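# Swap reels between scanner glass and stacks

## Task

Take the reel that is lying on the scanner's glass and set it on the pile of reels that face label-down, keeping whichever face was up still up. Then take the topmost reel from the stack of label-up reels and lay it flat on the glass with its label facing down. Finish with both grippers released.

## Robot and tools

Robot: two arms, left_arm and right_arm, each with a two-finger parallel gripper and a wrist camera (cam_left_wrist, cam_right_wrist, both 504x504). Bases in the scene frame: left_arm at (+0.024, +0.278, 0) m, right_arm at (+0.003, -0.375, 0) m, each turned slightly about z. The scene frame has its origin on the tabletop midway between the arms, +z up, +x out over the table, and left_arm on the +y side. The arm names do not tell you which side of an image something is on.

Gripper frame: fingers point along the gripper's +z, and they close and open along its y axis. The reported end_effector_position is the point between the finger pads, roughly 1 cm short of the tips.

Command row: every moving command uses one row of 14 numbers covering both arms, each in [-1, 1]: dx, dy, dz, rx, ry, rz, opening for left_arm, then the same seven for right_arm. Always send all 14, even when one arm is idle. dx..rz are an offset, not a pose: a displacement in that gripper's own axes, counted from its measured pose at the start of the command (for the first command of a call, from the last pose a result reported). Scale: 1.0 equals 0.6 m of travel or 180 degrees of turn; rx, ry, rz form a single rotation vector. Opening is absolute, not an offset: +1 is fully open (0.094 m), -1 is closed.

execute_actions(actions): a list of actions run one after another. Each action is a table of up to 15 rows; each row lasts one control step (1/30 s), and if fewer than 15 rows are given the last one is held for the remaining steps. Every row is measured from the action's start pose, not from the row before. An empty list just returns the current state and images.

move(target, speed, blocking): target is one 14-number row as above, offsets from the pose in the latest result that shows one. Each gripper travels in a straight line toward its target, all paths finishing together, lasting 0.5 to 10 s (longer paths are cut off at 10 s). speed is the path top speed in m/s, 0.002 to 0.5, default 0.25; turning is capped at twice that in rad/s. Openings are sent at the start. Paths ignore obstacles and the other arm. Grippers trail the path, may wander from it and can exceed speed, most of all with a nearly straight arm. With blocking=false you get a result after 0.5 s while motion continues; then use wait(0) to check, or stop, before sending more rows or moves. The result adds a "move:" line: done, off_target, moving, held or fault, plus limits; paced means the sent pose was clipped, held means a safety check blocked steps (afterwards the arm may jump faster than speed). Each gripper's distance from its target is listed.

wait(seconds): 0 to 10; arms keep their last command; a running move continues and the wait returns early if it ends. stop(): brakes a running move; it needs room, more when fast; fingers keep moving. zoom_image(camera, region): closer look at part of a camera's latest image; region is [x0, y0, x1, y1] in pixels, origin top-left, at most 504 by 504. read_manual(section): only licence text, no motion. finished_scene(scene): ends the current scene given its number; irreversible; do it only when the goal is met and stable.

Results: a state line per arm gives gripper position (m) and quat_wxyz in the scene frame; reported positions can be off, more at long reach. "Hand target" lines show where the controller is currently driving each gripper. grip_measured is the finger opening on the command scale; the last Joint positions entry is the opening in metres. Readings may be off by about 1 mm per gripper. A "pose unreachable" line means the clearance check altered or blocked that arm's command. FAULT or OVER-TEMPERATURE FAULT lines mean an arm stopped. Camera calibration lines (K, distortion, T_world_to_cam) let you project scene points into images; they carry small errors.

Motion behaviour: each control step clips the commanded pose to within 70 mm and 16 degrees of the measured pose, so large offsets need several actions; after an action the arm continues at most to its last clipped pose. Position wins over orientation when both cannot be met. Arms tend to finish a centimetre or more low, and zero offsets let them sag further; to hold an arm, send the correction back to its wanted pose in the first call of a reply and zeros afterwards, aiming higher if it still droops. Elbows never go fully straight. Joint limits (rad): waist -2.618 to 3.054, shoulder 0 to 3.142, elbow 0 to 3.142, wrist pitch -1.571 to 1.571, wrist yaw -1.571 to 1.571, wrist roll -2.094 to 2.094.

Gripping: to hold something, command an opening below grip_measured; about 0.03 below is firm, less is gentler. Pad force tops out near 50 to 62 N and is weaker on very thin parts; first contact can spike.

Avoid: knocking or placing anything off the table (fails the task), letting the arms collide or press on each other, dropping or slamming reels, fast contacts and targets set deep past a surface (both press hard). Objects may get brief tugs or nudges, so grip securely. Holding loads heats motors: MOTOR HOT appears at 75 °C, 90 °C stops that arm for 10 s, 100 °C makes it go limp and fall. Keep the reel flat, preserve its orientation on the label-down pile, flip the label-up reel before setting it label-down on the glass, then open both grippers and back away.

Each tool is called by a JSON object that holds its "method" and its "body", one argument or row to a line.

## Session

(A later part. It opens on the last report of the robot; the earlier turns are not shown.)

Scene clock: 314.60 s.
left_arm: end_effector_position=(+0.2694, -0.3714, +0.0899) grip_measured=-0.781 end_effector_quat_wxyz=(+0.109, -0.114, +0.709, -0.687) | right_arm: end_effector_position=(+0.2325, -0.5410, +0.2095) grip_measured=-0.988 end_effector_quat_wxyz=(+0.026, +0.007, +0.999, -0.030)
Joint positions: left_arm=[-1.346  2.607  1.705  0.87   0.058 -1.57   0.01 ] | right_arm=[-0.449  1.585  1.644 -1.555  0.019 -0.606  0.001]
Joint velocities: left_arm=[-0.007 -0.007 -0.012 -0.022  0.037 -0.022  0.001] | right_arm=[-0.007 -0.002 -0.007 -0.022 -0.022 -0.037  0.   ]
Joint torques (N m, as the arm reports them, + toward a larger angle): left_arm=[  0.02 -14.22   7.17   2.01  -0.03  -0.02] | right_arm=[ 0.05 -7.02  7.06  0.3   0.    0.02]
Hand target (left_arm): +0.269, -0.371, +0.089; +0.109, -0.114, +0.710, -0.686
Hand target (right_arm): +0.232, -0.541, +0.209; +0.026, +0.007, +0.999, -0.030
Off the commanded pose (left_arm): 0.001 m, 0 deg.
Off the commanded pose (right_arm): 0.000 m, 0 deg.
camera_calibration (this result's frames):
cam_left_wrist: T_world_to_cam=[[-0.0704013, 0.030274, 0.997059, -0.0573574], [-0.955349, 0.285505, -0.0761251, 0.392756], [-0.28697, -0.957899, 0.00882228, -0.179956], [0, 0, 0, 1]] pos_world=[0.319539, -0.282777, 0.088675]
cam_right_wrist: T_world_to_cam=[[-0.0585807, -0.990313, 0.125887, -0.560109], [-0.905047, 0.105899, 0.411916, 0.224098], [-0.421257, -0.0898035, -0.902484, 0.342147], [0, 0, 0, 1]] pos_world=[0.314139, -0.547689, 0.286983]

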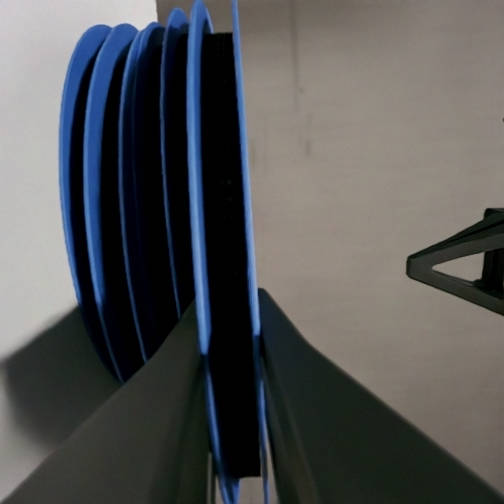

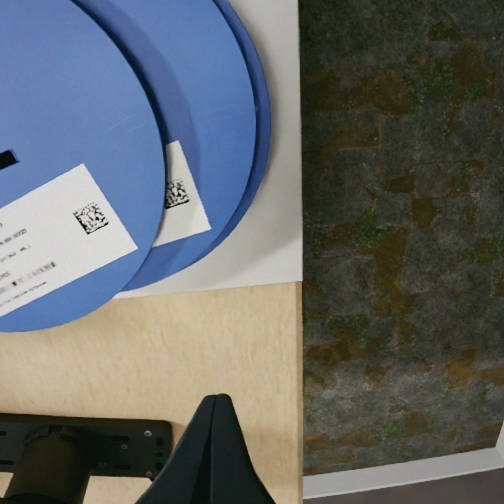

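{"method": "move", "body": {
  "target": [0,-0.05,0,0,0,0,-0.9,0,0,0,0,0,0,-1],
  "speed": 0.05
}}

{"method": "move", "body": {
  "target": [0,-0.2,-0.25,0,0,0,-0.9,0,0,0,0,0,0,-1],
  "speed": 0.15
}}

{"method": "move", "body": {
  "target": [0,0,0,0,0,0.5,-0.9,0,0,0,0,0,0,-1],
  "speed": 0.3
}}

{"method": "move", "body": {
  "target": [0,0,0,0,0,0.5,-0.9,0,0,0,0,0,0,-1],
  "speed": 0.3
}}

Scene clock: 328.50 s.
left_arm: end_effector_position=(+0.2694, -0.3714, +0.0966) grip_measured=-0.781 end_effector_quat_wxyz=(+0.107, -0.116, +0.720, -0.676) | right_arm: end_effector_position=(+0.2325, -0.5410, +0.2095) grip_measured=-0.988 end_effector_quat_wxyz=(+0.026, +0.007, +0.999, -0.030)
Joint positions: left_arm=[-1.346  2.574  1.705  0.807  0.058 -1.57   0.01 ] | right_arm=[-0.449  1.585  1.644 -1.555  0.019 -0.606  0.001]
Joint velocities: left_arm=[ 0.017 -0.002 -0.022 -0.095 -0.007  0.051  0.   ] | right_arm=[-0.002 -0.012  0.002  0.051 -0.022  0.066 -0.001]
Joint torques (N m, as the arm reports them, + toward a larger angle): left_arm=[ -0.01 -16.88   7.57   1.97  -0.03  -0.02] | right_arm=[ 0.   -7.01  7.1   0.32  0.01  0.01]
Hand target (left_arm): +0.269, -0.372, +0.120; +0.109, -0.114, +0.709, -0.687
Hand target (right_arm): +0.232, -0.541, +0.209; +0.026, +0.007, +0.999, -0.030
Off the commanded pose (left_arm): 0.023 m, 2 deg.
Off the commanded pose (right_arm): 0.000 m, 0 deg.
move: off_target (left_arm)
camera_calibration (this result's frames):
cam_left_wrist: T_world_to_cam=[[-0.0593829, 0.00229769, 0.998233, -0.0774836], [-0.956087, 0.287379, -0.0575372, 0.392421], [-0.287004, -0.957814, -0.0148686, -0.177759], [0, 0, 0, 1]] pos_world=[0.31957, -0.282855, 0.0972825]
cam_right_wrist: T_world_to_cam=[[-0.0585807, -0.990313, 0.125887, -0.560109], [-0.905047, 0.105899, 0.411916, 0.224098], [-0.421257, -0.0898035, -0.902484, 0.342147], [0, 0, 0, 1]] pos_world=[0.314139, -0.547689, 0.286983]

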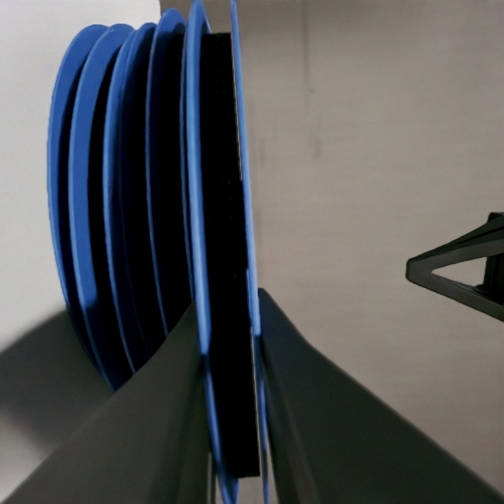

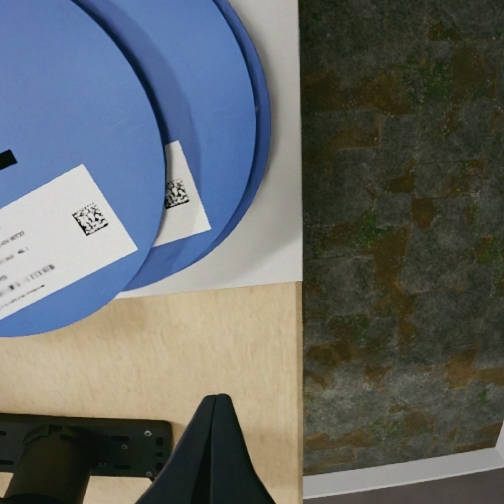

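Scene clock: 330.40 s.
left_arm: end_effector_position=(+0.2209, -0.2411, +0.2074) grip_measured=-0.781 end_effector_quat_wxyz=(+0.105, -0.120, +0.734, -0.660) | right_arm: end_effector_position=(+0.2325, -0.5410, +0.2095) grip_measured=-0.988 end_effector_quat_wxyz=(+0.026, +0.007, +0.999, -0.030)
Joint positions: left_arm=[-1.341  1.866  1.051  0.708  0.06  -1.57   0.01 ] | right_arm=[-0.449  1.585  1.644 -1.555  0.019 -0.606  0.001]
Joint velocities: left_arm=[-0.007  0.007  0.017 -0.022  0.022  0.007  0.   ] | right_arm=[-0.002 -0.002 -0.002 -0.037 -0.022  0.051 -0.   ]
Joint torques (N m, as the arm reports them, + toward a larger angle): left_arm=[  0.65 -11.31   6.46   2.34   0.08  -0.01] | right_arm=[ 0.06 -7.03  7.06  0.3   0.01  0.01]
Hand target (left_arm): +0.222, -0.236, +0.224; +0.107, -0.116, +0.720, -0.676
Hand target (right_arm): +0.232, -0.541, +0.209; +0.026, +0.007, +0.999, -0.030
Off the commanded pose (left_arm): 0.019 m, 3 deg.
Off the commanded pose (right_arm): 0.000 m, 0 deg.
move: off_target (left_arm)
camera_calibration (this result's frames):
cam_left_wrist: T_world_to_cam=[[-0.0427286, -0.0392378, 0.998316, -0.205009], [-0.957798, 0.285896, -0.0297576, 0.309241], [-0.284247, -0.957457, -0.0497978, -0.0584986], [0, 0, 0, 1]] pos_world=[0.270803, -0.152465, 0.210953]
cam_right_wrist: T_world_to_cam=[[-0.0585807, -0.990313, 0.125887, -0.560109], [-0.905047, 0.105899, 0.411916, 0.224098], [-0.421257, -0.0898035, -0.902484, 0.342147], [0, 0, 0, 1]] pos_world=[0.314139, -0.547689, 0.286983]

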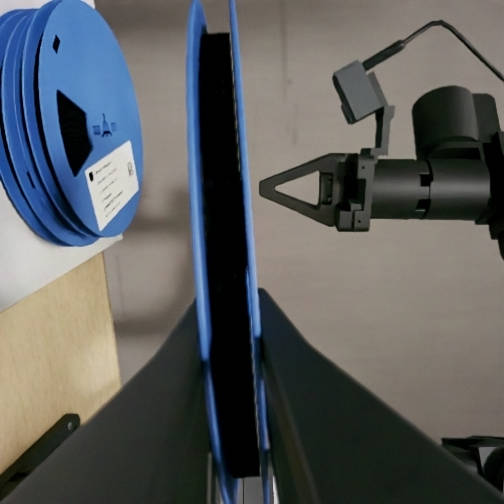

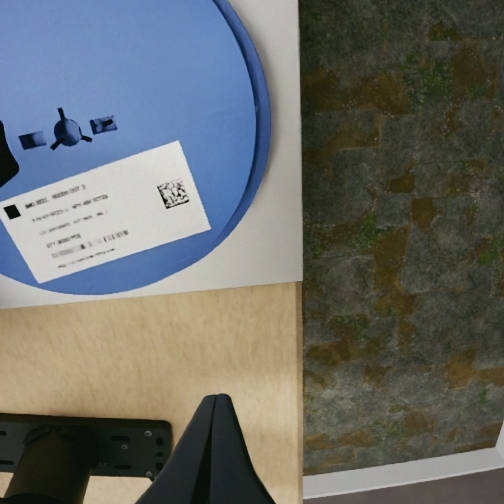

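Scene clock: 333.63 s.
left_arm: end_effector_position=(+0.2206, -0.2403, +0.1999) grip_measured=-0.780 end_effector_quat_wxyz=(+0.529, +0.436, +0.615, -0.390) | right_arm: end_effector_position=(+0.2325, -0.5410, +0.2095) grip_measured=-0.988 end_effector_quat_wxyz=(+0.026, +0.007, +0.999, -0.030)
Joint positions: left_arm=[-1.341  1.866  1.051  0.678  0.06  -0.011  0.01 ] | right_arm=[-0.449  1.585  1.644 -1.555  0.019 -0.606  0.001]
Joint velocities: left_arm=[ 0.002  0.012 -0.012  0.037  0.037 -0.066  0.   ] | right_arm=[-0.027  0.017 -0.002  0.007 -0.007  0.037 -0.001]
Joint torques (N m, as the arm reports them, + toward a larger angle): left_arm=[ 0.03 -9.13  7.48  2.37 -0.03  0.07] | right_arm=[ 0.06 -7.02  7.09  0.31 -0.01  0.02]
Hand target (left_arm): +0.221, -0.241, +0.207; +0.541, +0.434, +0.604, -0.393
Hand target (right_arm): +0.232, -0.541, +0.209; +0.026, +0.007, +0.999, -0.030
Off the commanded pose (left_arm): 0.008 m, 2 deg.
Off the commanded pose (right_arm): 0.000 m, 0 deg.
move: done
camera_calibration (this result's frames):
cam_left_wrist: T_world_to_cam=[[-0.972813, -0.229978, -0.0272951, 0.166819], [-0.136347, 0.664007, -0.73519, 0.359098], [0.187201, -0.711481, -0.677311, 0.0223924], [0, 0, 0, 1]] pos_world=[0.207054, -0.184147, 0.283725]
cam_right_wrist: T_world_to_cam=[[-0.0585807, -0.990313, 0.125887, -0.560109], [-0.905047, 0.105899, 0.411916, 0.224098], [-0.421257, -0.0898035, -0.902484, 0.342147], [0, 0, 0, 1]] pos_world=[0.314139, -0.547689, 0.286983]

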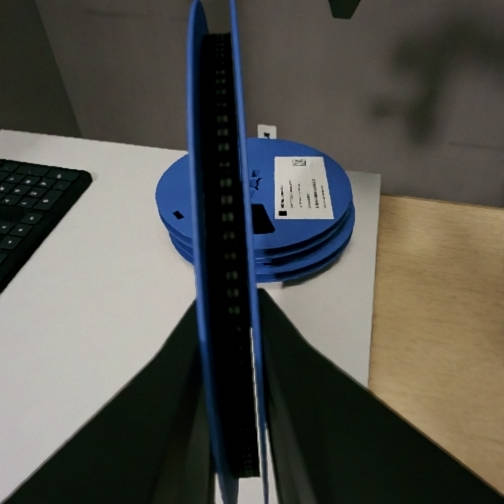

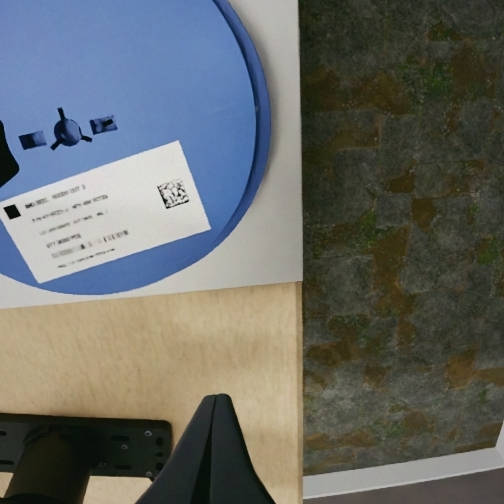

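Scene clock: 336.87 s.
left_arm: end_effector_position=(+0.2201, -0.2392, +0.1926) grip_measured=-0.779 end_effector_quat_wxyz=(+0.639, +0.752, +0.133, +0.093) | right_arm: end_effector_position=(+0.2325, -0.5410, +0.2095) grip_measured=-0.988 end_effector_quat_wxyz=(+0.026, +0.007, +0.999, -0.030)
Joint positions: left_arm=[-1.341  1.866  1.051  0.648  0.06   1.549  0.01 ] | right_arm=[-0.449  1.585  1.644 -1.555  0.019 -0.606  0.001]
Joint velocities: left_arm=[-0.007  0.012 -0.007  0.066  0.037  0.066 -0.   ] | right_arm=[-0.027 -0.002 -0.017 -0.051  0.037  0.007 -0.001]
Joint torques (N m, as the arm reports them, + toward a larger angle): left_arm=[ 0.02 -9.13  7.48  2.36 -0.03  0.07] | right_arm=[ 0.06 -7.04  7.06  0.3   0.    0.02]
Hand target (left_arm): +0.221, -0.240, +0.200; +0.649, +0.743, +0.127, +0.098
Hand target (right_arm): +0.232, -0.541, +0.209; +0.026, +0.007, +0.999, -0.030
Off the commanded pose (left_arm): 0.007 m, 2 deg.
Off the commanded pose (right_arm): 0.000 m, 0 deg.
move: done
camera_calibration (this result's frames):
cam_left_wrist: T_world_to_cam=[[-0.0523716, 0.243248, -0.968549, 0.258284], [0.608112, 0.777087, 0.162281, 0.0433163], [0.792122, -0.580488, -0.18862, -0.177669], [0, 0, 0, 1]] pos_world=[0.127921, -0.199622, 0.209619]
cam_right_wrist: T_world_to_cam=[[-0.0585807, -0.990313, 0.125887, -0.560109], [-0.905047, 0.105899, 0.411916, 0.224098], [-0.421257, -0.0898035, -0.902484, 0.342147], [0, 0, 0, 1]] pos_world=[0.314139, -0.547689, 0.286983]

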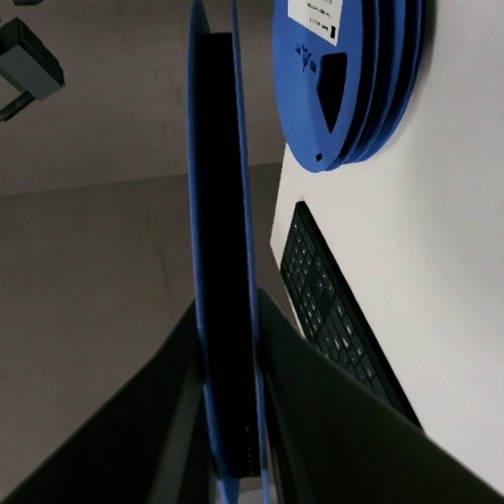

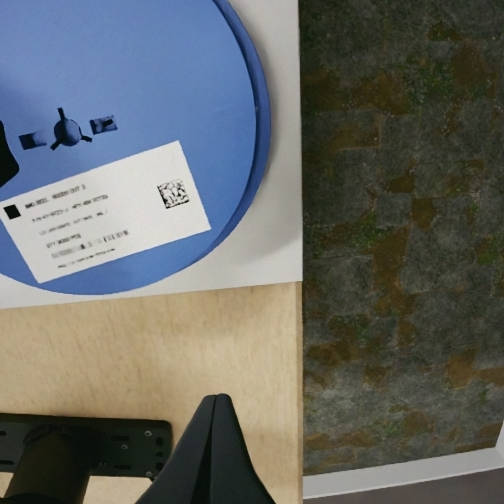

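{"method": "move", "body": {
  "target": [0.338,-0.12,-0.567,0.08,0.186,-0.048,-0.9,0,0,0,0,0,0,-1],
  "speed": 0.15
}}

Scene clock: 364.47 s.
left_arm: end_effector_position=(+0.2943, +0.1560, +0.1552) grip_measured=-0.779 end_effector_quat_wxyz=(+0.468, +0.758, +0.397, +0.222) | right_arm: end_effector_position=(+0.2325, -0.5410, +0.2095) grip_measured=-0.988 end_effector_quat_wxyz=(+0.026, +0.007, +0.999, -0.030)
Joint positions: left_arm=[-0.344  0.802  0.422 -0.147  0.396  1.752  0.01 ] | right_arm=[-0.449  1.585  1.644 -1.555  0.019 -0.606  0.001]
Joint velocities: left_arm=[-0.002 -0.002 -0.007  0.037  0.037  0.022  0.002] | right_arm=[-0.017 -0.007 -0.007  0.007 -0.037 -0.022 -0.001]
Joint torques (N m, as the arm reports them, + toward a larger angle): left_arm=[ 0.73 -2.34  9.44  2.02  0.28  0.07] | right_arm=[ 0.03 -7.04  7.1   0.32  0.01  0.02]
Hand target (left_arm): +0.295, +0.155, +0.172; +0.486, +0.751, +0.380, +0.237
Hand target (right_arm): +0.232, -0.541, +0.209; +0.026, +0.007, +0.999, -0.030
Off the commanded pose (left_arm): 0.018 m, 3 deg.
Off the commanded pose (right_arm): 0.000 m, 0 deg.
move: off_target (left_arm)
camera_calibration (this result's frames):
cam_left_wrist: T_world_to_cam=[[-0.416997, 0.336711, -0.844239, 0.203286], [0.115482, 0.940949, 0.318242, -0.20764], [0.901542, 0.0352111, -0.431257, -0.104623], [0, 0, 0, 1]] pos_world=[0.203071, 0.130614, 0.192582]
cam_right_wrist: T_world_to_cam=[[-0.0585807, -0.990313, 0.125887, -0.560109], [-0.905047, 0.105899, 0.411916, 0.224098], [-0.421257, -0.0898035, -0.902484, 0.342147], [0, 0, 0, 1]] pos_world=[0.314139, -0.547689, 0.286983]

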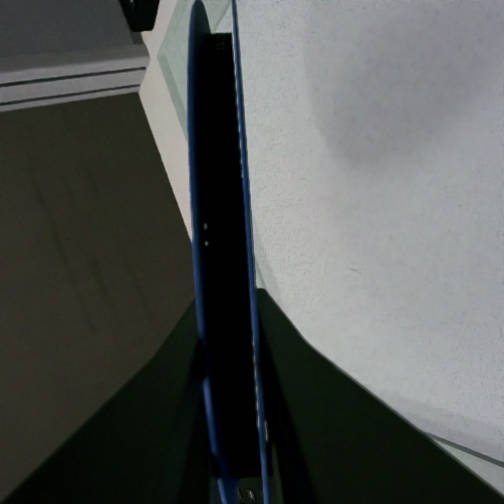

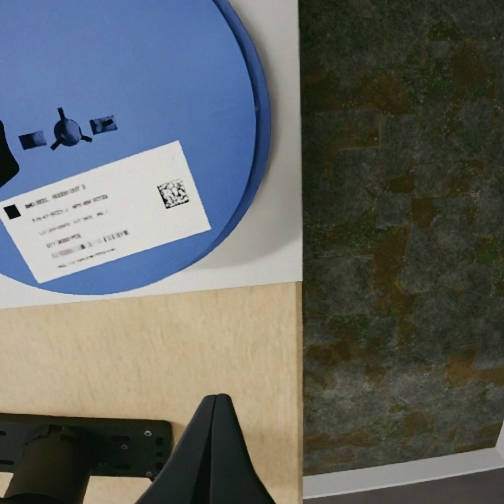

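{"method": "move", "body": {
  "target": [0,-0.06,0.035,0,0,0,-0.9,0,0,0,0,0,0,-1],
  "speed": 0.05
}}

Scene clock: 374.83 s.
left_arm: end_effector_position=(+0.2945, +0.1565, +0.1136) grip_measured=-0.779 end_effector_quat_wxyz=(+0.463, +0.760, +0.401, +0.219) | right_arm: end_effector_position=(+0.2325, -0.5410, +0.2095) grip_measured=-0.988 end_effector_quat_wxyz=(+0.026, +0.007, +0.999, -0.030)
Joint positions: left_arm=[-0.344  0.875  0.284  0.051  0.393  1.753  0.01 ] | right_arm=[-0.449  1.585  1.644 -1.555  0.019 -0.606  0.001]
Joint velocities: left_arm=[-0.007  0.017 -0.007 -0.007 -0.007 -0.022 -0.001] | right_arm=[ 0.007 -0.012 -0.002  0.007 -0.022 -0.007 -0.001]
Joint torques (N m, as the arm reports them, + toward a larger angle): left_arm=[-0.68  0.2   7.07  2.18  0.02 -0.09] | right_arm=[ 0.04 -7.05  7.07  0.31  0.    0.01]
Hand target (left_arm): +0.296, +0.154, +0.114; +0.467, +0.758, +0.397, +0.222
Hand target (right_arm): +0.232, -0.541, +0.209; +0.026, +0.007, +0.999, -0.030
Off the commanded pose (left_arm): 0.003 m, 1 deg.
Off the commanded pose (right_arm): 0.000 m, 0 deg.
move: done
camera_calibration (this result's frames):
cam_left_wrist: T_world_to_cam=[[-0.427959, 0.33995, -0.837427, 0.170007], [0.117418, 0.939625, 0.321432, -0.195592], [0.896138, 0.0392311, -0.442037, -0.120543], [0, 0, 0, 1]] pos_world=[0.203746, 0.130719, 0.151953]
cam_right_wrist: T_world_to_cam=[[-0.0585807, -0.990313, 0.125887, -0.560109], [-0.905047, 0.105899, 0.411916, 0.224098], [-0.421257, -0.0898035, -0.902484, 0.342147], [0, 0, 0, 1]] pos_world=[0.314139, -0.547689, 0.286983]

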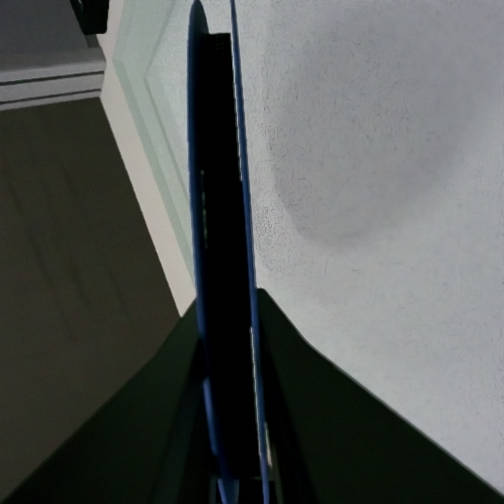

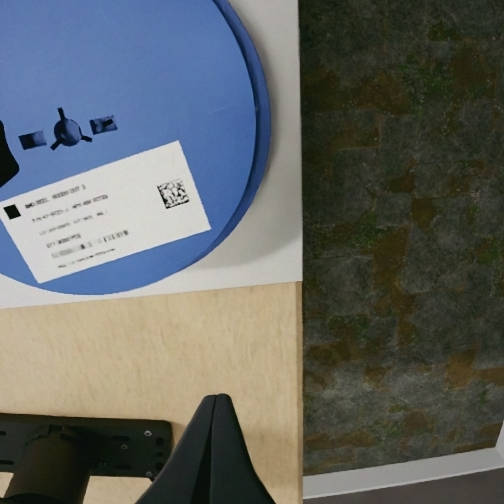

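{"method": "move", "body": {
  "target": [0,-0.065,0.03,-0.07,0,0,-0.9,0,0,0,0,0,0,-1],
  "speed": 0.04
}}

Scene clock: 384.10 s.
left_arm: end_effector_position=(+0.3008, +0.1558, +0.0826) grip_measured=-0.779 end_effector_quat_wxyz=(+0.534, +0.717, +0.365, +0.260) | right_arm: end_effector_position=(+0.2325, -0.5410, +0.2095) grip_measured=-0.988 end_effector_quat_wxyz=(+0.026, +0.007, +0.999, -0.030)
Joint positions: left_arm=[-0.297  1.255  0.024  0.893  0.476  1.713  0.01 ] | right_arm=[-0.449  1.585  1.644 -1.555  0.019 -0.606  0.001]
Joint velocities: left_arm=[ 0.002  0.042 -0.002  0.066  0.022 -0.051 -0.   ] | right_arm=[-0.002  0.007  0.012 -0.022 -0.037  0.022  0.001]
Joint torques (N m, as the arm reports them, + toward a larger angle): left_arm=[ 0.7  -0.24  3.86  1.77  0.17 -0.04] | right_arm=[ 0.04 -7.03  7.1   0.31  0.    0.02]
Hand target (left_arm): +0.294, +0.157, +0.070; +0.527, +0.724, +0.375, +0.242
Hand target (right_arm): +0.232, -0.541, +0.209; +0.026, +0.007, +0.999, -0.030
Off the commanded pose (left_arm): 0.015 m, 2 deg.
Off the commanded pose (right_arm): 0.000 m, 0 deg.
joint sent to its limit (left arm) — the command would take joint 3 (elbow) past its lower limit, so that joint was sent only as far as its limit.
move: off_target (left_arm)
camera_calibration (this result's frames):
cam_left_wrist: T_world_to_cam=[[-0.273229, 0.256992, -0.926985, 0.120766], [0.0811995, 0.966375, 0.243979, -0.172556], [0.958516, -0.00860855, -0.284909, -0.164199], [0, 0, 0, 1]] pos_world=[0.204396, 0.134305, 0.107267]
cam_right_wrist: T_world_to_cam=[[-0.0585807, -0.990313, 0.125887, -0.560109], [-0.905047, 0.105899, 0.411916, 0.224098], [-0.421257, -0.0898035, -0.902484, 0.342147], [0, 0, 0, 1]] pos_world=[0.314139, -0.547689, 0.286983]

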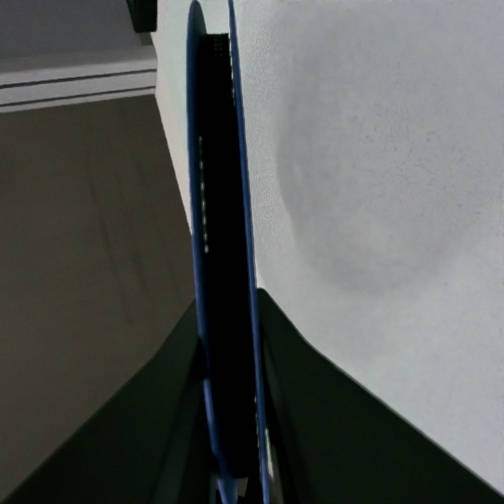

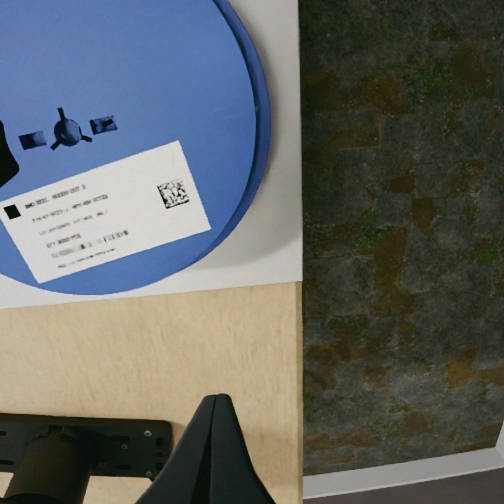

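{"method": "move", "body": {
  "target": [0,-0.04,0.025,-0.02,0,0,-0.9,0,0,0,0,0,0,-1],
  "speed": 0.03
}}

Scene clock: 392.57 s.
left_arm: end_effector_position=(+0.3171, +0.1498, +0.0667) grip_measured=-0.780 end_effector_quat_wxyz=(+0.560, +0.702, +0.336, +0.282) | right_arm: end_effector_position=(+0.2325, -0.5410, +0.2095) grip_measured=-0.988 end_effector_quat_wxyz=(+0.026, +0.007, +0.999, -0.030)
Joint positions: left_arm=[-0.296  1.829  0.024  1.561  0.499  1.709  0.01 ] | right_arm=[-0.449  1.585  1.644 -1.555  0.019 -0.606  0.001]
Joint velocities: left_arm=[-0.027  0.085  0.002  0.051 -0.022 -0.022 -0.   ] | right_arm=[ 0.002 -0.012 -0.002 -0.066 -0.022 -0.037 -0.   ]
Joint torques (N m, as the arm reports them, + toward a larger angle): left_arm=[ 0.13 -2.22  0.29  1.9   0.08 -0.14] | right_arm=[ 0.02 -7.03  7.09  0.3   0.01  0.02]
Hand target (left_arm): +0.310, +0.150, +0.054; +0.553, +0.708, +0.353, +0.261
Hand target (right_arm): +0.232, -0.541, +0.209; +0.026, +0.007, +0.999, -0.030
Off the commanded pose (left_arm): 0.016 m, 3 deg.
Off the commanded pose (right_arm): 0.000 m, 0 deg.
joint sent to its limit (left arm) — the command would take joint 3 (elbow) past its lower limit and joint 4 (wrist pitch) past its upper limit, so those joints were sent only as far as their limits.
move: off_target (left_arm)
camera_calibration (this result's frames):
cam_left_wrist: T_world_to_cam=[[-0.183771, 0.239973, -0.953227, 0.0879746], [0.0799345, 0.970179, 0.228831, -0.163441], [0.979714, -0.0341434, -0.197472, -0.193152], [0, 0, 0, 1]] pos_world=[0.218465, 0.130861, 0.083118]
cam_right_wrist: T_world_to_cam=[[-0.0585807, -0.990313, 0.125887, -0.560109], [-0.905047, 0.105899, 0.411916, 0.224098], [-0.421257, -0.0898035, -0.902484, 0.342147], [0, 0, 0, 1]] pos_world=[0.314139, -0.547689, 0.286983]

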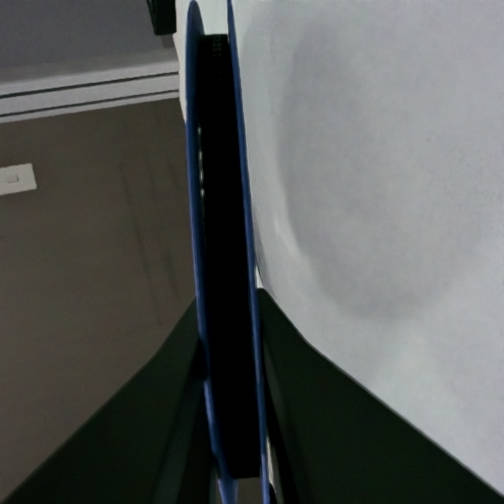

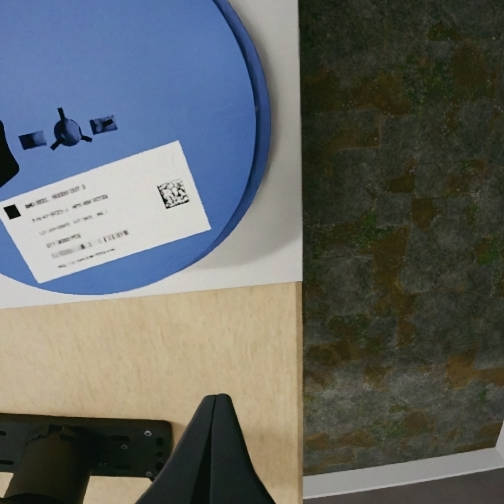

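{"method": "execute_actions", "body": {
  "actions": [
    [[0,0,0,0,0,0,-0.4,0,0,0,0,0,0,-1]],
    [[0,0,0,0,0,0,-0.4,0,0,0,0,0,0,-1]]
  ]
}}

{"method": "move", "body": {
  "target": [0,0,-0.09,0.04,0,0,-0.4,0,0,0,0,0,0,-1],
  "speed": 0.03
}}

Scene clock: 398.70 s.
left_arm: end_effector_position=(+0.3168, +0.1498, +0.0654) grip_measured=-0.402 end_effector_quat_wxyz=(+0.560, +0.703, +0.338, +0.280) | right_arm: end_effector_position=(+0.2325, -0.5410, +0.2095) grip_measured=-0.988 end_effector_quat_wxyz=(+0.026, +0.007, +0.999, -0.030)
Joint positions: left_arm=[-0.296  1.831  0.024  1.557  0.499  1.708  0.028] | right_arm=[-0.449  1.585  1.644 -1.555  0.019 -0.606  0.001]
Joint velocities: left_arm=[-0.027 -0.032 -0.012  0.051  0.007 -0.022 -0.   ] | right_arm=[ 0.002  0.032  0.002 -0.037  0.022 -0.007 -0.   ]
Joint torques (N m, as the arm reports them, + toward a larger angle): left_arm=[ 0.05 -3.94  2.15  1.96  0.04 -0.03] | right_arm=[ 0.01 -7.03  7.09  0.31  0.01  0.02]
Hand target (left_arm): +0.317, +0.150, +0.065; +0.560, +0.703, +0.338, +0.280
Hand target (right_arm): +0.232, -0.541, +0.209; +0.026, +0.007, +0.999, -0.030
Off the commanded pose (left_arm): 0.000 m, 0 deg.
Off the commanded pose (right_arm): 0.000 m, 0 deg.
joint sent to its limit (left arm) — the command would take joint 4 (wrist pitch) past its upper limit, so that joint was sent only as far as its limit.
camera_calibration (this result's frames):
cam_left_wrist: T_world_to_cam=[[-0.189676, 0.239509, -0.952186, 0.0885522], [0.0813932, 0.970289, 0.227849, -0.16352], [0.978467, -0.0342841, -0.203535, -0.192274], [0, 0, 0, 1]] pos_world=[0.218239, 0.130861, 0.0824417]
cam_right_wrist: T_world_to_cam=[[-0.0585807, -0.990313, 0.125887, -0.560109], [-0.905047, 0.105899, 0.411916, 0.224098], [-0.421257, -0.0898035, -0.902484, 0.342147], [0, 0, 0, 1]] pos_world=[0.314139, -0.547689, 0.286983]

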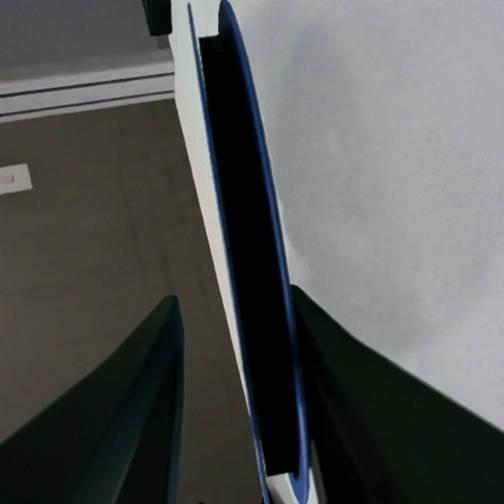

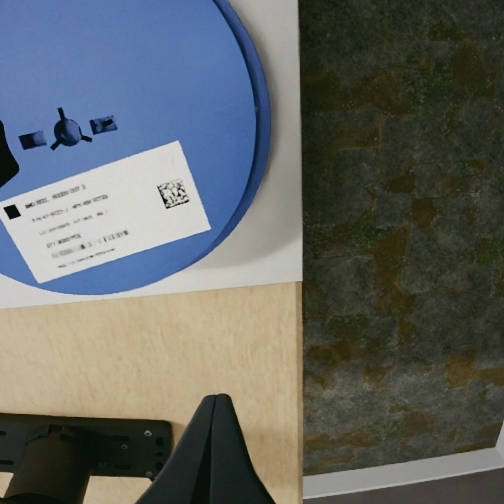

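Scene clock: 401.67 s.
left_arm: end_effector_position=(+0.2809, +0.1815, +0.0820) grip_measured=-0.402 end_effector_quat_wxyz=(+0.510, +0.738, +0.359, +0.257) | right_arm: end_effector_position=(+0.2325, -0.5410, +0.2095) grip_measured=-0.988 end_effector_quat_wxyz=(+0.026, +0.007, +0.999, -0.030)
Joint positions: left_arm=[-0.121  0.936  0.024  0.468  0.632  1.86   0.028] | right_arm=[-0.449  1.585  1.644 -1.555  0.019 -0.606  0.001]
Joint velocities: left_arm=[-0.012 -0.022 -0.002 -0.11  -0.007  0.022 -0.001] | right_arm=[-0.002  0.007 -0.012 -0.007  0.007 -0.022 -0.001]
Joint torques (N m, as the arm reports them, + toward a larger angle): left_arm=[ 0.65 -1.85  5.23  1.75  0.28  0.05] | right_arm=[ 0.04 -7.04  7.05  0.31  0.    0.02]
Hand target (left_arm): +0.275, +0.181, +0.079; +0.512, +0.740, +0.356, +0.253
Hand target (right_arm): +0.232, -0.541, +0.209; +0.026, +0.007, +0.999, -0.030
Off the commanded pose (left_arm): 0.008 m, 1 deg.
Off the commanded pose (right_arm): 0.000 m, 0 deg.
joint sent to its limit (left arm) — the command would take joint 3 (elbow) past its lower limit, so that joint was sent only as far as its limit.
move: done
camera_calibration (this result's frames):
cam_left_wrist: T_world_to_cam=[[-0.292169, 0.314143, -0.9033, 0.101145], [0.102535, 0.949358, 0.296996, -0.202963], [0.950854, -0.00584678, -0.309583, -0.141349], [0, 0, 0, 1]] pos_world=[0.184764, 0.160085, 0.107884]
cam_right_wrist: T_world_to_cam=[[-0.0585807, -0.990313, 0.125887, -0.560109], [-0.905047, 0.105899, 0.411916, 0.224098], [-0.421257, -0.0898035, -0.902484, 0.342147], [0, 0, 0, 1]] pos_world=[0.314139, -0.547689, 0.286983]

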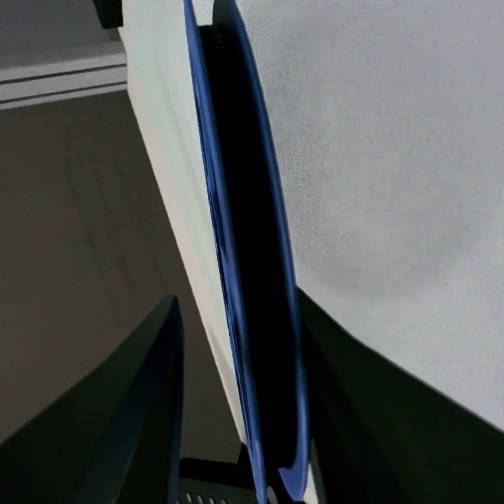

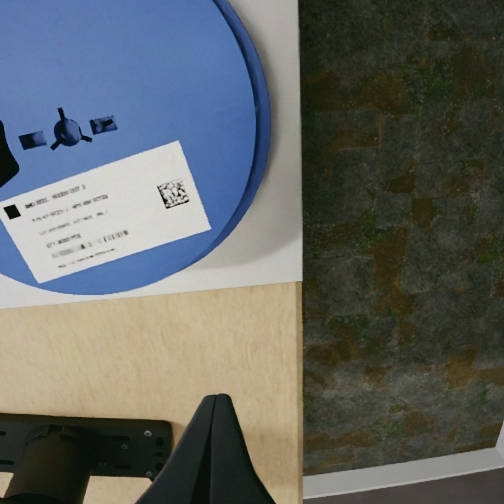

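{"method": "execute_actions", "body": {
  "actions": [
    [[0,0,0.01,0,0,0,-0.9,0,0,0,0,0,0,-1]],
    [[0,0,0,0,0,0,-0.9,0,0,0,0,0,0,-1]]
  ]
}}

{"method": "move", "body": {
  "target": [0,0.01,0.11,0,0,0,-0.9,0,0,0,0,0,0,-1],
  "speed": 0.04
}}

{"method": "move", "body": {
  "target": [0,0,0,0.12,0,0,-0.3,0,0,0,0,0,0,-1],
  "speed": 0.1
}}

Scene clock: 426.00 s.
left_arm: end_effector_position=(+0.2851, +0.1781, +0.0845) grip_measured=-0.782 end_effector_quat_wxyz=(+0.515, +0.738, +0.348, +0.263) | right_arm: end_effector_position=(+0.2325, -0.5410, +0.2095) grip_measured=-0.988 end_effector_quat_wxyz=(+0.026, +0.007, +0.999, -0.030)
Joint positions: left_arm=[-0.138  0.99   0.026  0.543  0.626  1.859  0.01 ] | right_arm=[-0.449  1.585  1.644 -1.555  0.019 -0.606  0.001]
Joint velocities: left_arm=[-0.012 -0.012 -0.017  0.007 -0.022  0.037 -0.   ] | right_arm=[ 0.002  0.002  0.022  0.022 -0.037  0.022 -0.   ]
Joint torques (N m, as the arm reports them, + toward a larger angle): left_arm=[ 0.04 -0.35  6.79  1.86  0.1  -0.02] | right_arm=[ 0.02 -7.02  7.06  0.31  0.01  0.02]
Hand target (left_arm): +0.285, +0.178, +0.084; +0.515, +0.738, +0.349, +0.263
Hand target (right_arm): +0.232, -0.541, +0.209; +0.026, +0.007, +0.999, -0.030
Off the commanded pose (left_arm): 0.000 m, 0 deg.
Off the commanded pose (right_arm): 0.000 m, 0 deg.
camera_calibration (this result's frames):
cam_left_wrist: T_world_to_cam=[[-0.267478, 0.3193, -0.909122, 0.0982741], [0.106214, 0.94752, 0.301536, -0.201983], [0.957692, -0.015907, -0.287355, -0.146683], [0, 0, 0, 1]] pos_world=[0.188217, 0.157671, 0.108098]
cam_right_wrist: T_world_to_cam=[[-0.0585807, -0.990313, 0.125887, -0.560109], [-0.905047, 0.105899, 0.411916, 0.224098], [-0.421257, -0.0898035, -0.902484, 0.342147], [0, 0, 0, 1]] pos_world=[0.314139, -0.547689, 0.286983]

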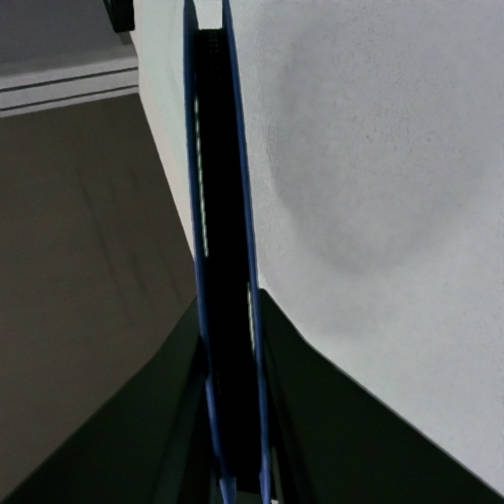

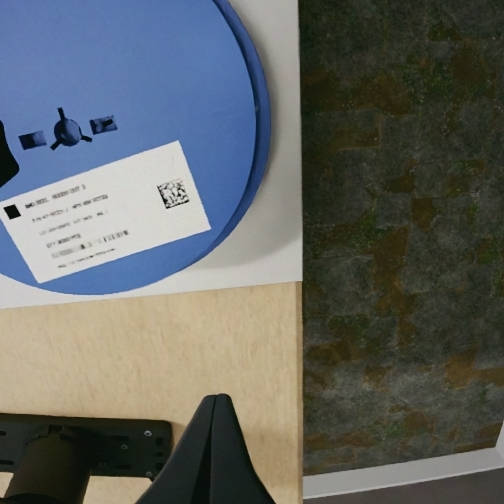

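Scene clock: 427.93 s.
left_arm: end_effector_position=(+0.3332, +0.1392, +0.0766) grip_measured=-0.782 end_effector_quat_wxyz=(+0.526, +0.734, +0.331, +0.273) | right_arm: end_effector_position=(+0.2325, -0.5410, +0.2095) grip_measured=-0.988 end_effector_quat_wxyz=(+0.026, +0.007, +0.999, -0.030)
Joint positions: left_arm=[-0.344  1.526  0.142  1.047  0.452  1.778  0.01 ] | right_arm=[-0.449  1.585  1.644 -1.555  0.019 -0.606  0.001]
Joint velocities: left_arm=[-0.032  0.012 -0.007  0.007 -0.081  0.051  0.001] | right_arm=[-0.007  0.002  0.002  0.066  0.007  0.11  -0.001]
Joint torques (N m, as the arm reports them, + toward a larger angle): left_arm=[-0.7  -1.77  6.61  1.59 -0.16 -0.15] | right_arm=[ 0.07 -7.06  7.06  0.29  0.01  0.01]
Hand target (left_arm): +0.336, +0.140, +0.068; +0.514, +0.739, +0.348, +0.264
Hand target (right_arm): +0.232, -0.541, +0.209; +0.026, +0.007, +0.999, -0.030
Off the commanded pose (left_arm): 0.009 m, 3 deg.
Off the commanded pose (right_arm): 0.000 m, 0 deg.
move: off_target (left_arm)
camera_calibration (this result's frames):
cam_left_wrist: T_world_to_cam=[[-0.222694, 0.320173, -0.920813, 0.102208], [0.111556, 0.946697, 0.302193, -0.16958], [0.968485, -0.0354253, -0.246541, -0.199582], [0, 0, 0, 1]] pos_world=[0.234971, 0.120746, 0.0961547]
cam_right_wrist: T_world_to_cam=[[-0.0585807, -0.990313, 0.125887, -0.560109], [-0.905047, 0.105899, 0.411916, 0.224098], [-0.421257, -0.0898035, -0.902484, 0.342147], [0, 0, 0, 1]] pos_world=[0.314139, -0.547689, 0.286983]

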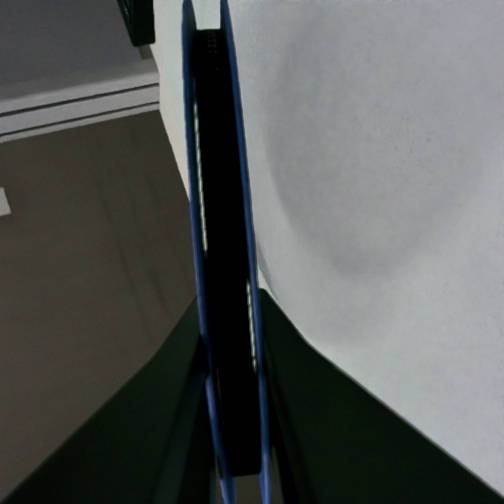

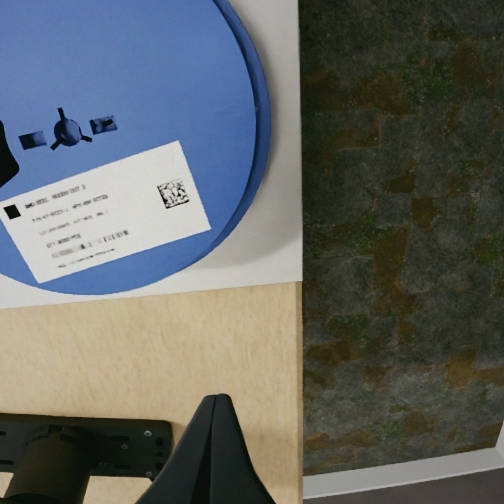

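Scene clock: 430.40 s.
left_arm: end_effector_position=(+0.3247, +0.1442, +0.0605) grip_measured=-0.302 end_effector_quat_wxyz=(+0.368, +0.821, +0.392, +0.190) | right_arm: end_effector_position=(+0.2325, -0.5410, +0.2095) grip_measured=-0.988 end_effector_quat_wxyz=(+0.026, +0.007, +0.999, -0.030)
Joint positions: left_arm=[-0.422  1.278  0.422  0.104  0.281  1.857  0.033] | right_arm=[-0.449  1.585  1.644 -1.555  0.019 -0.606  0.001]
Joint velocities: left_arm=[-0.007  0.002  0.007 -0.022  0.037  0.007 -0.001] | right_arm=[-0.007  0.002 -0.002 -0.037 -0.007  0.095 -0.   ]
Joint torques (N m, as the arm reports them, + toward a larger angle): left_arm=[-0.68 -4.85 10.05  1.6   0.04  0.05] | right_arm=[ 0.03 -7.01  7.07  0.32  0.    0.02]
Hand target (left_arm): +0.332, +0.139, +0.078; +0.380, +0.818, +0.379, +0.206
Hand target (right_arm): +0.232, -0.541, +0.209; +0.026, +0.007, +0.999, -0.030
Off the commanded pose (left_arm): 0.019 m, 3 deg.
Off the commanded pose (right_arm): 0.000 m, 0 deg.
move: off_target (left_arm)
camera_calibration (this result's frames):
cam_left_wrist: T_world_to_cam=[[-0.515374, 0.502494, -0.694182, 0.138967], [0.215017, 0.859958, 0.462861, -0.199256], [0.829553, 0.0892855, -0.551245, -0.149598], [0, 0, 0, 1]] pos_world=[0.238563, 0.114878, 0.106231]
cam_right_wrist: T_world_to_cam=[[-0.0585807, -0.990313, 0.125887, -0.560109], [-0.905047, 0.105899, 0.411916, 0.224098], [-0.421257, -0.0898035, -0.902484, 0.342147], [0, 0, 0, 1]] pos_world=[0.314139, -0.547689, 0.286983]

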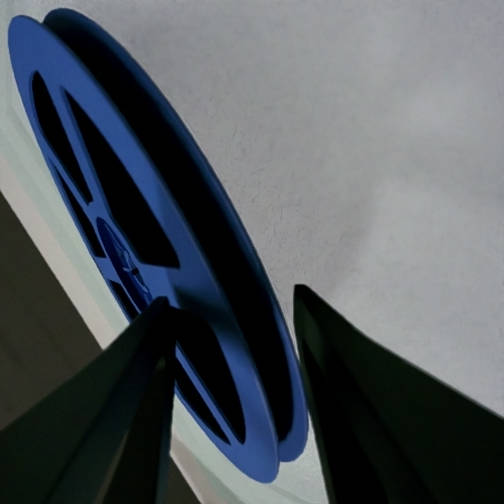

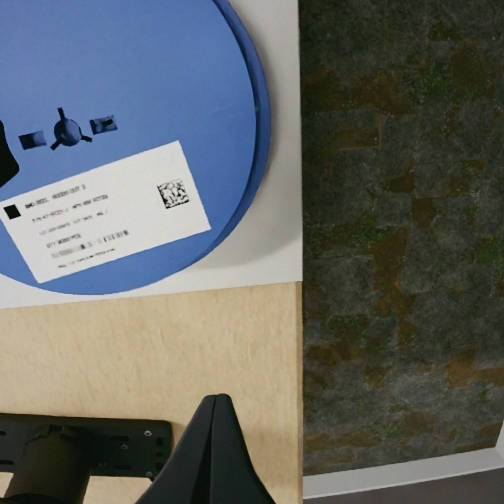

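{"method": "move", "body": {
  "target": [0,0,-0.08,0,0,0,-0.3,0,0,0,0,0,0,-1],
  "speed": 0.1
}}

{"method": "move", "body": {
  "target": [0,0.2,-0.1,0.2,0,0,0.5,0,0,0,0,0,0,-1],
  "speed": 0.2
}}

Scene clock: 436.50 s.
left_arm: end_effector_position=(+0.2970, +0.1652, +0.0869) grip_measured=-0.302 end_effector_quat_wxyz=(+0.363, +0.822, +0.396, +0.191) | right_arm: end_effector_position=(+0.2325, -0.5410, +0.2095) grip_measured=-0.988 end_effector_quat_wxyz=(+0.026, +0.007, +0.999, -0.030)
Joint positions: left_arm=[-0.357  1.029  0.422 -0.167  0.317  1.903  0.033] | right_arm=[-0.449  1.585  1.644 -1.555  0.019 -0.606  0.001]
Joint velocities: left_arm=[-0.007 -0.017 -0.022 -0.037  0.066  0.022  0.   ] | right_arm=[-0.002 -0.002 -0.022 -0.051 -0.007 -0.007  0.001]
Joint torques (N m, as the arm reports them, + toward a larger angle): left_arm=[ 0.7  -3.23  8.27  1.44  0.26  0.06] | right_arm=[-0.02 -7.03  7.06  0.31  0.02  0.02]
Hand target (left_arm): +0.295, +0.165, +0.092; +0.369, +0.821, +0.392, +0.191
Hand target (right_arm): +0.232, -0.541, +0.209; +0.026, +0.007, +0.999, -0.030
Off the commanded pose (left_arm): 0.005 m, 1 deg.
Off the commanded pose (right_arm): 0.000 m, 0 deg.
move: done
camera_calibration (this result's frames):
cam_left_wrist: T_world_to_cam=[[-0.523509, 0.504102, -0.686891, 0.133887], [0.210046, 0.857667, 0.469348, -0.222336], [0.825723, 0.101429, -0.554882, -0.11452], [0, 0, 0, 1]] pos_world=[0.211354, 0.134814, 0.132774]
cam_right_wrist: T_world_to_cam=[[-0.0585807, -0.990313, 0.125887, -0.560109], [-0.905047, 0.105899, 0.411916, 0.224098], [-0.421257, -0.0898035, -0.902484, 0.342147], [0, 0, 0, 1]] pos_world=[0.314139, -0.547689, 0.286983]

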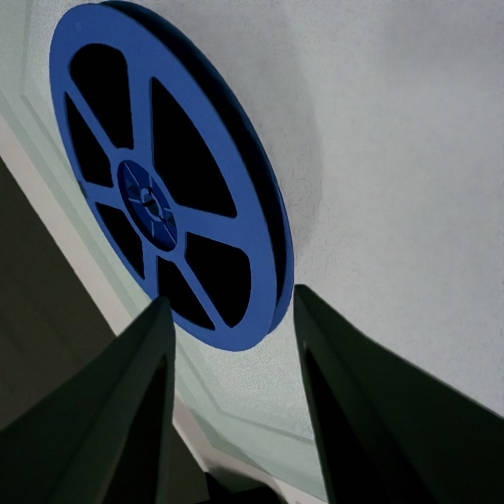

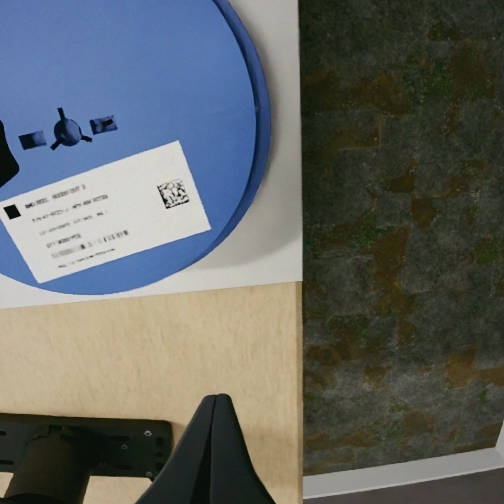

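Scene clock: 438.80 s.
left_arm: end_effector_position=(+0.3199, +0.1417, +0.2116) grip_measured=+0.498 end_effector_quat_wxyz=(+0.092, +0.892, +0.439, +0.058) | right_arm: end_effector_position=(+0.2325, -0.5410, +0.2095) grip_measured=-0.988 end_effector_quat_wxyz=(+0.026, +0.007, +0.999, -0.030)
Joint positions: left_arm=[-0.57   1.613  1.662 -1.403  0.029  1.805  0.07 ] | right_arm=[-0.449  1.585  1.644 -1.555  0.019 -0.606  0.001]
Joint velocities: left_arm=[-0.002 -0.007 -0.002 -0.022  0.007 -0.037 -0.   ] | right_arm=[-0.002 -0.012  0.002 -0.037  0.081 -0.022  0.   ]
Joint torques (N m, as the arm reports them, + toward a larger angle): left_arm=[-0.6  -5.55  9.84  0.48 -0.09 -0.12] | right_arm=[ 0.06 -7.05  7.07  0.3   0.01  0.02]
Hand target (left_arm): +0.319, +0.140, +0.217; +0.090, +0.891, +0.440, +0.060
Hand target (right_arm): +0.232, -0.541, +0.209; +0.026, +0.007, +0.999, -0.030
Off the commanded pose (left_arm): 0.005 m, 0 deg.
Off the commanded pose (right_arm): 0.000 m, 0 deg.
move: done
camera_calibration (this result's frames):
cam_left_wrist: T_world_to_cam=[[-0.748223, 0.65021, -0.131867, 0.177126], [0.466821, 0.657201, 0.591748, -0.345145], [0.471424, 0.381201, -0.795264, 0.0627118], [0, 0, 0, 1]] pos_world=[0.264087, 0.0877545, 0.277469]
cam_right_wrist: T_world_to_cam=[[-0.0585807, -0.990313, 0.125887, -0.560109], [-0.905047, 0.105899, 0.411916, 0.224098], [-0.421257, -0.0898035, -0.902484, 0.342147], [0, 0, 0, 1]] pos_world=[0.314139, -0.547689, 0.286983]

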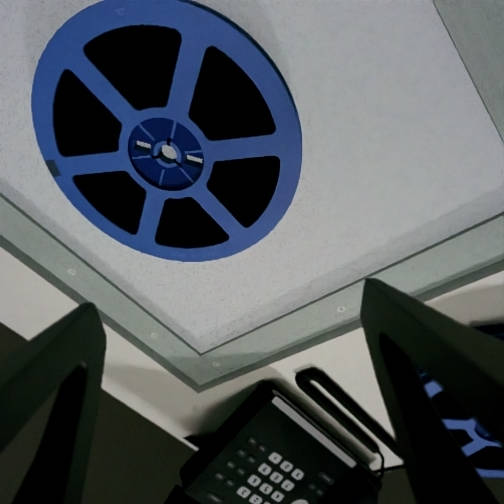

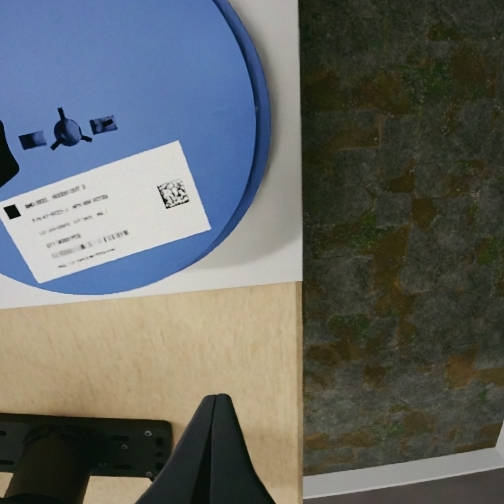

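Flat on the glass, clear of the frame.

{"method": "finished_scene", "body": {
  "scene": 1
}}

The scene is finished: the task was done.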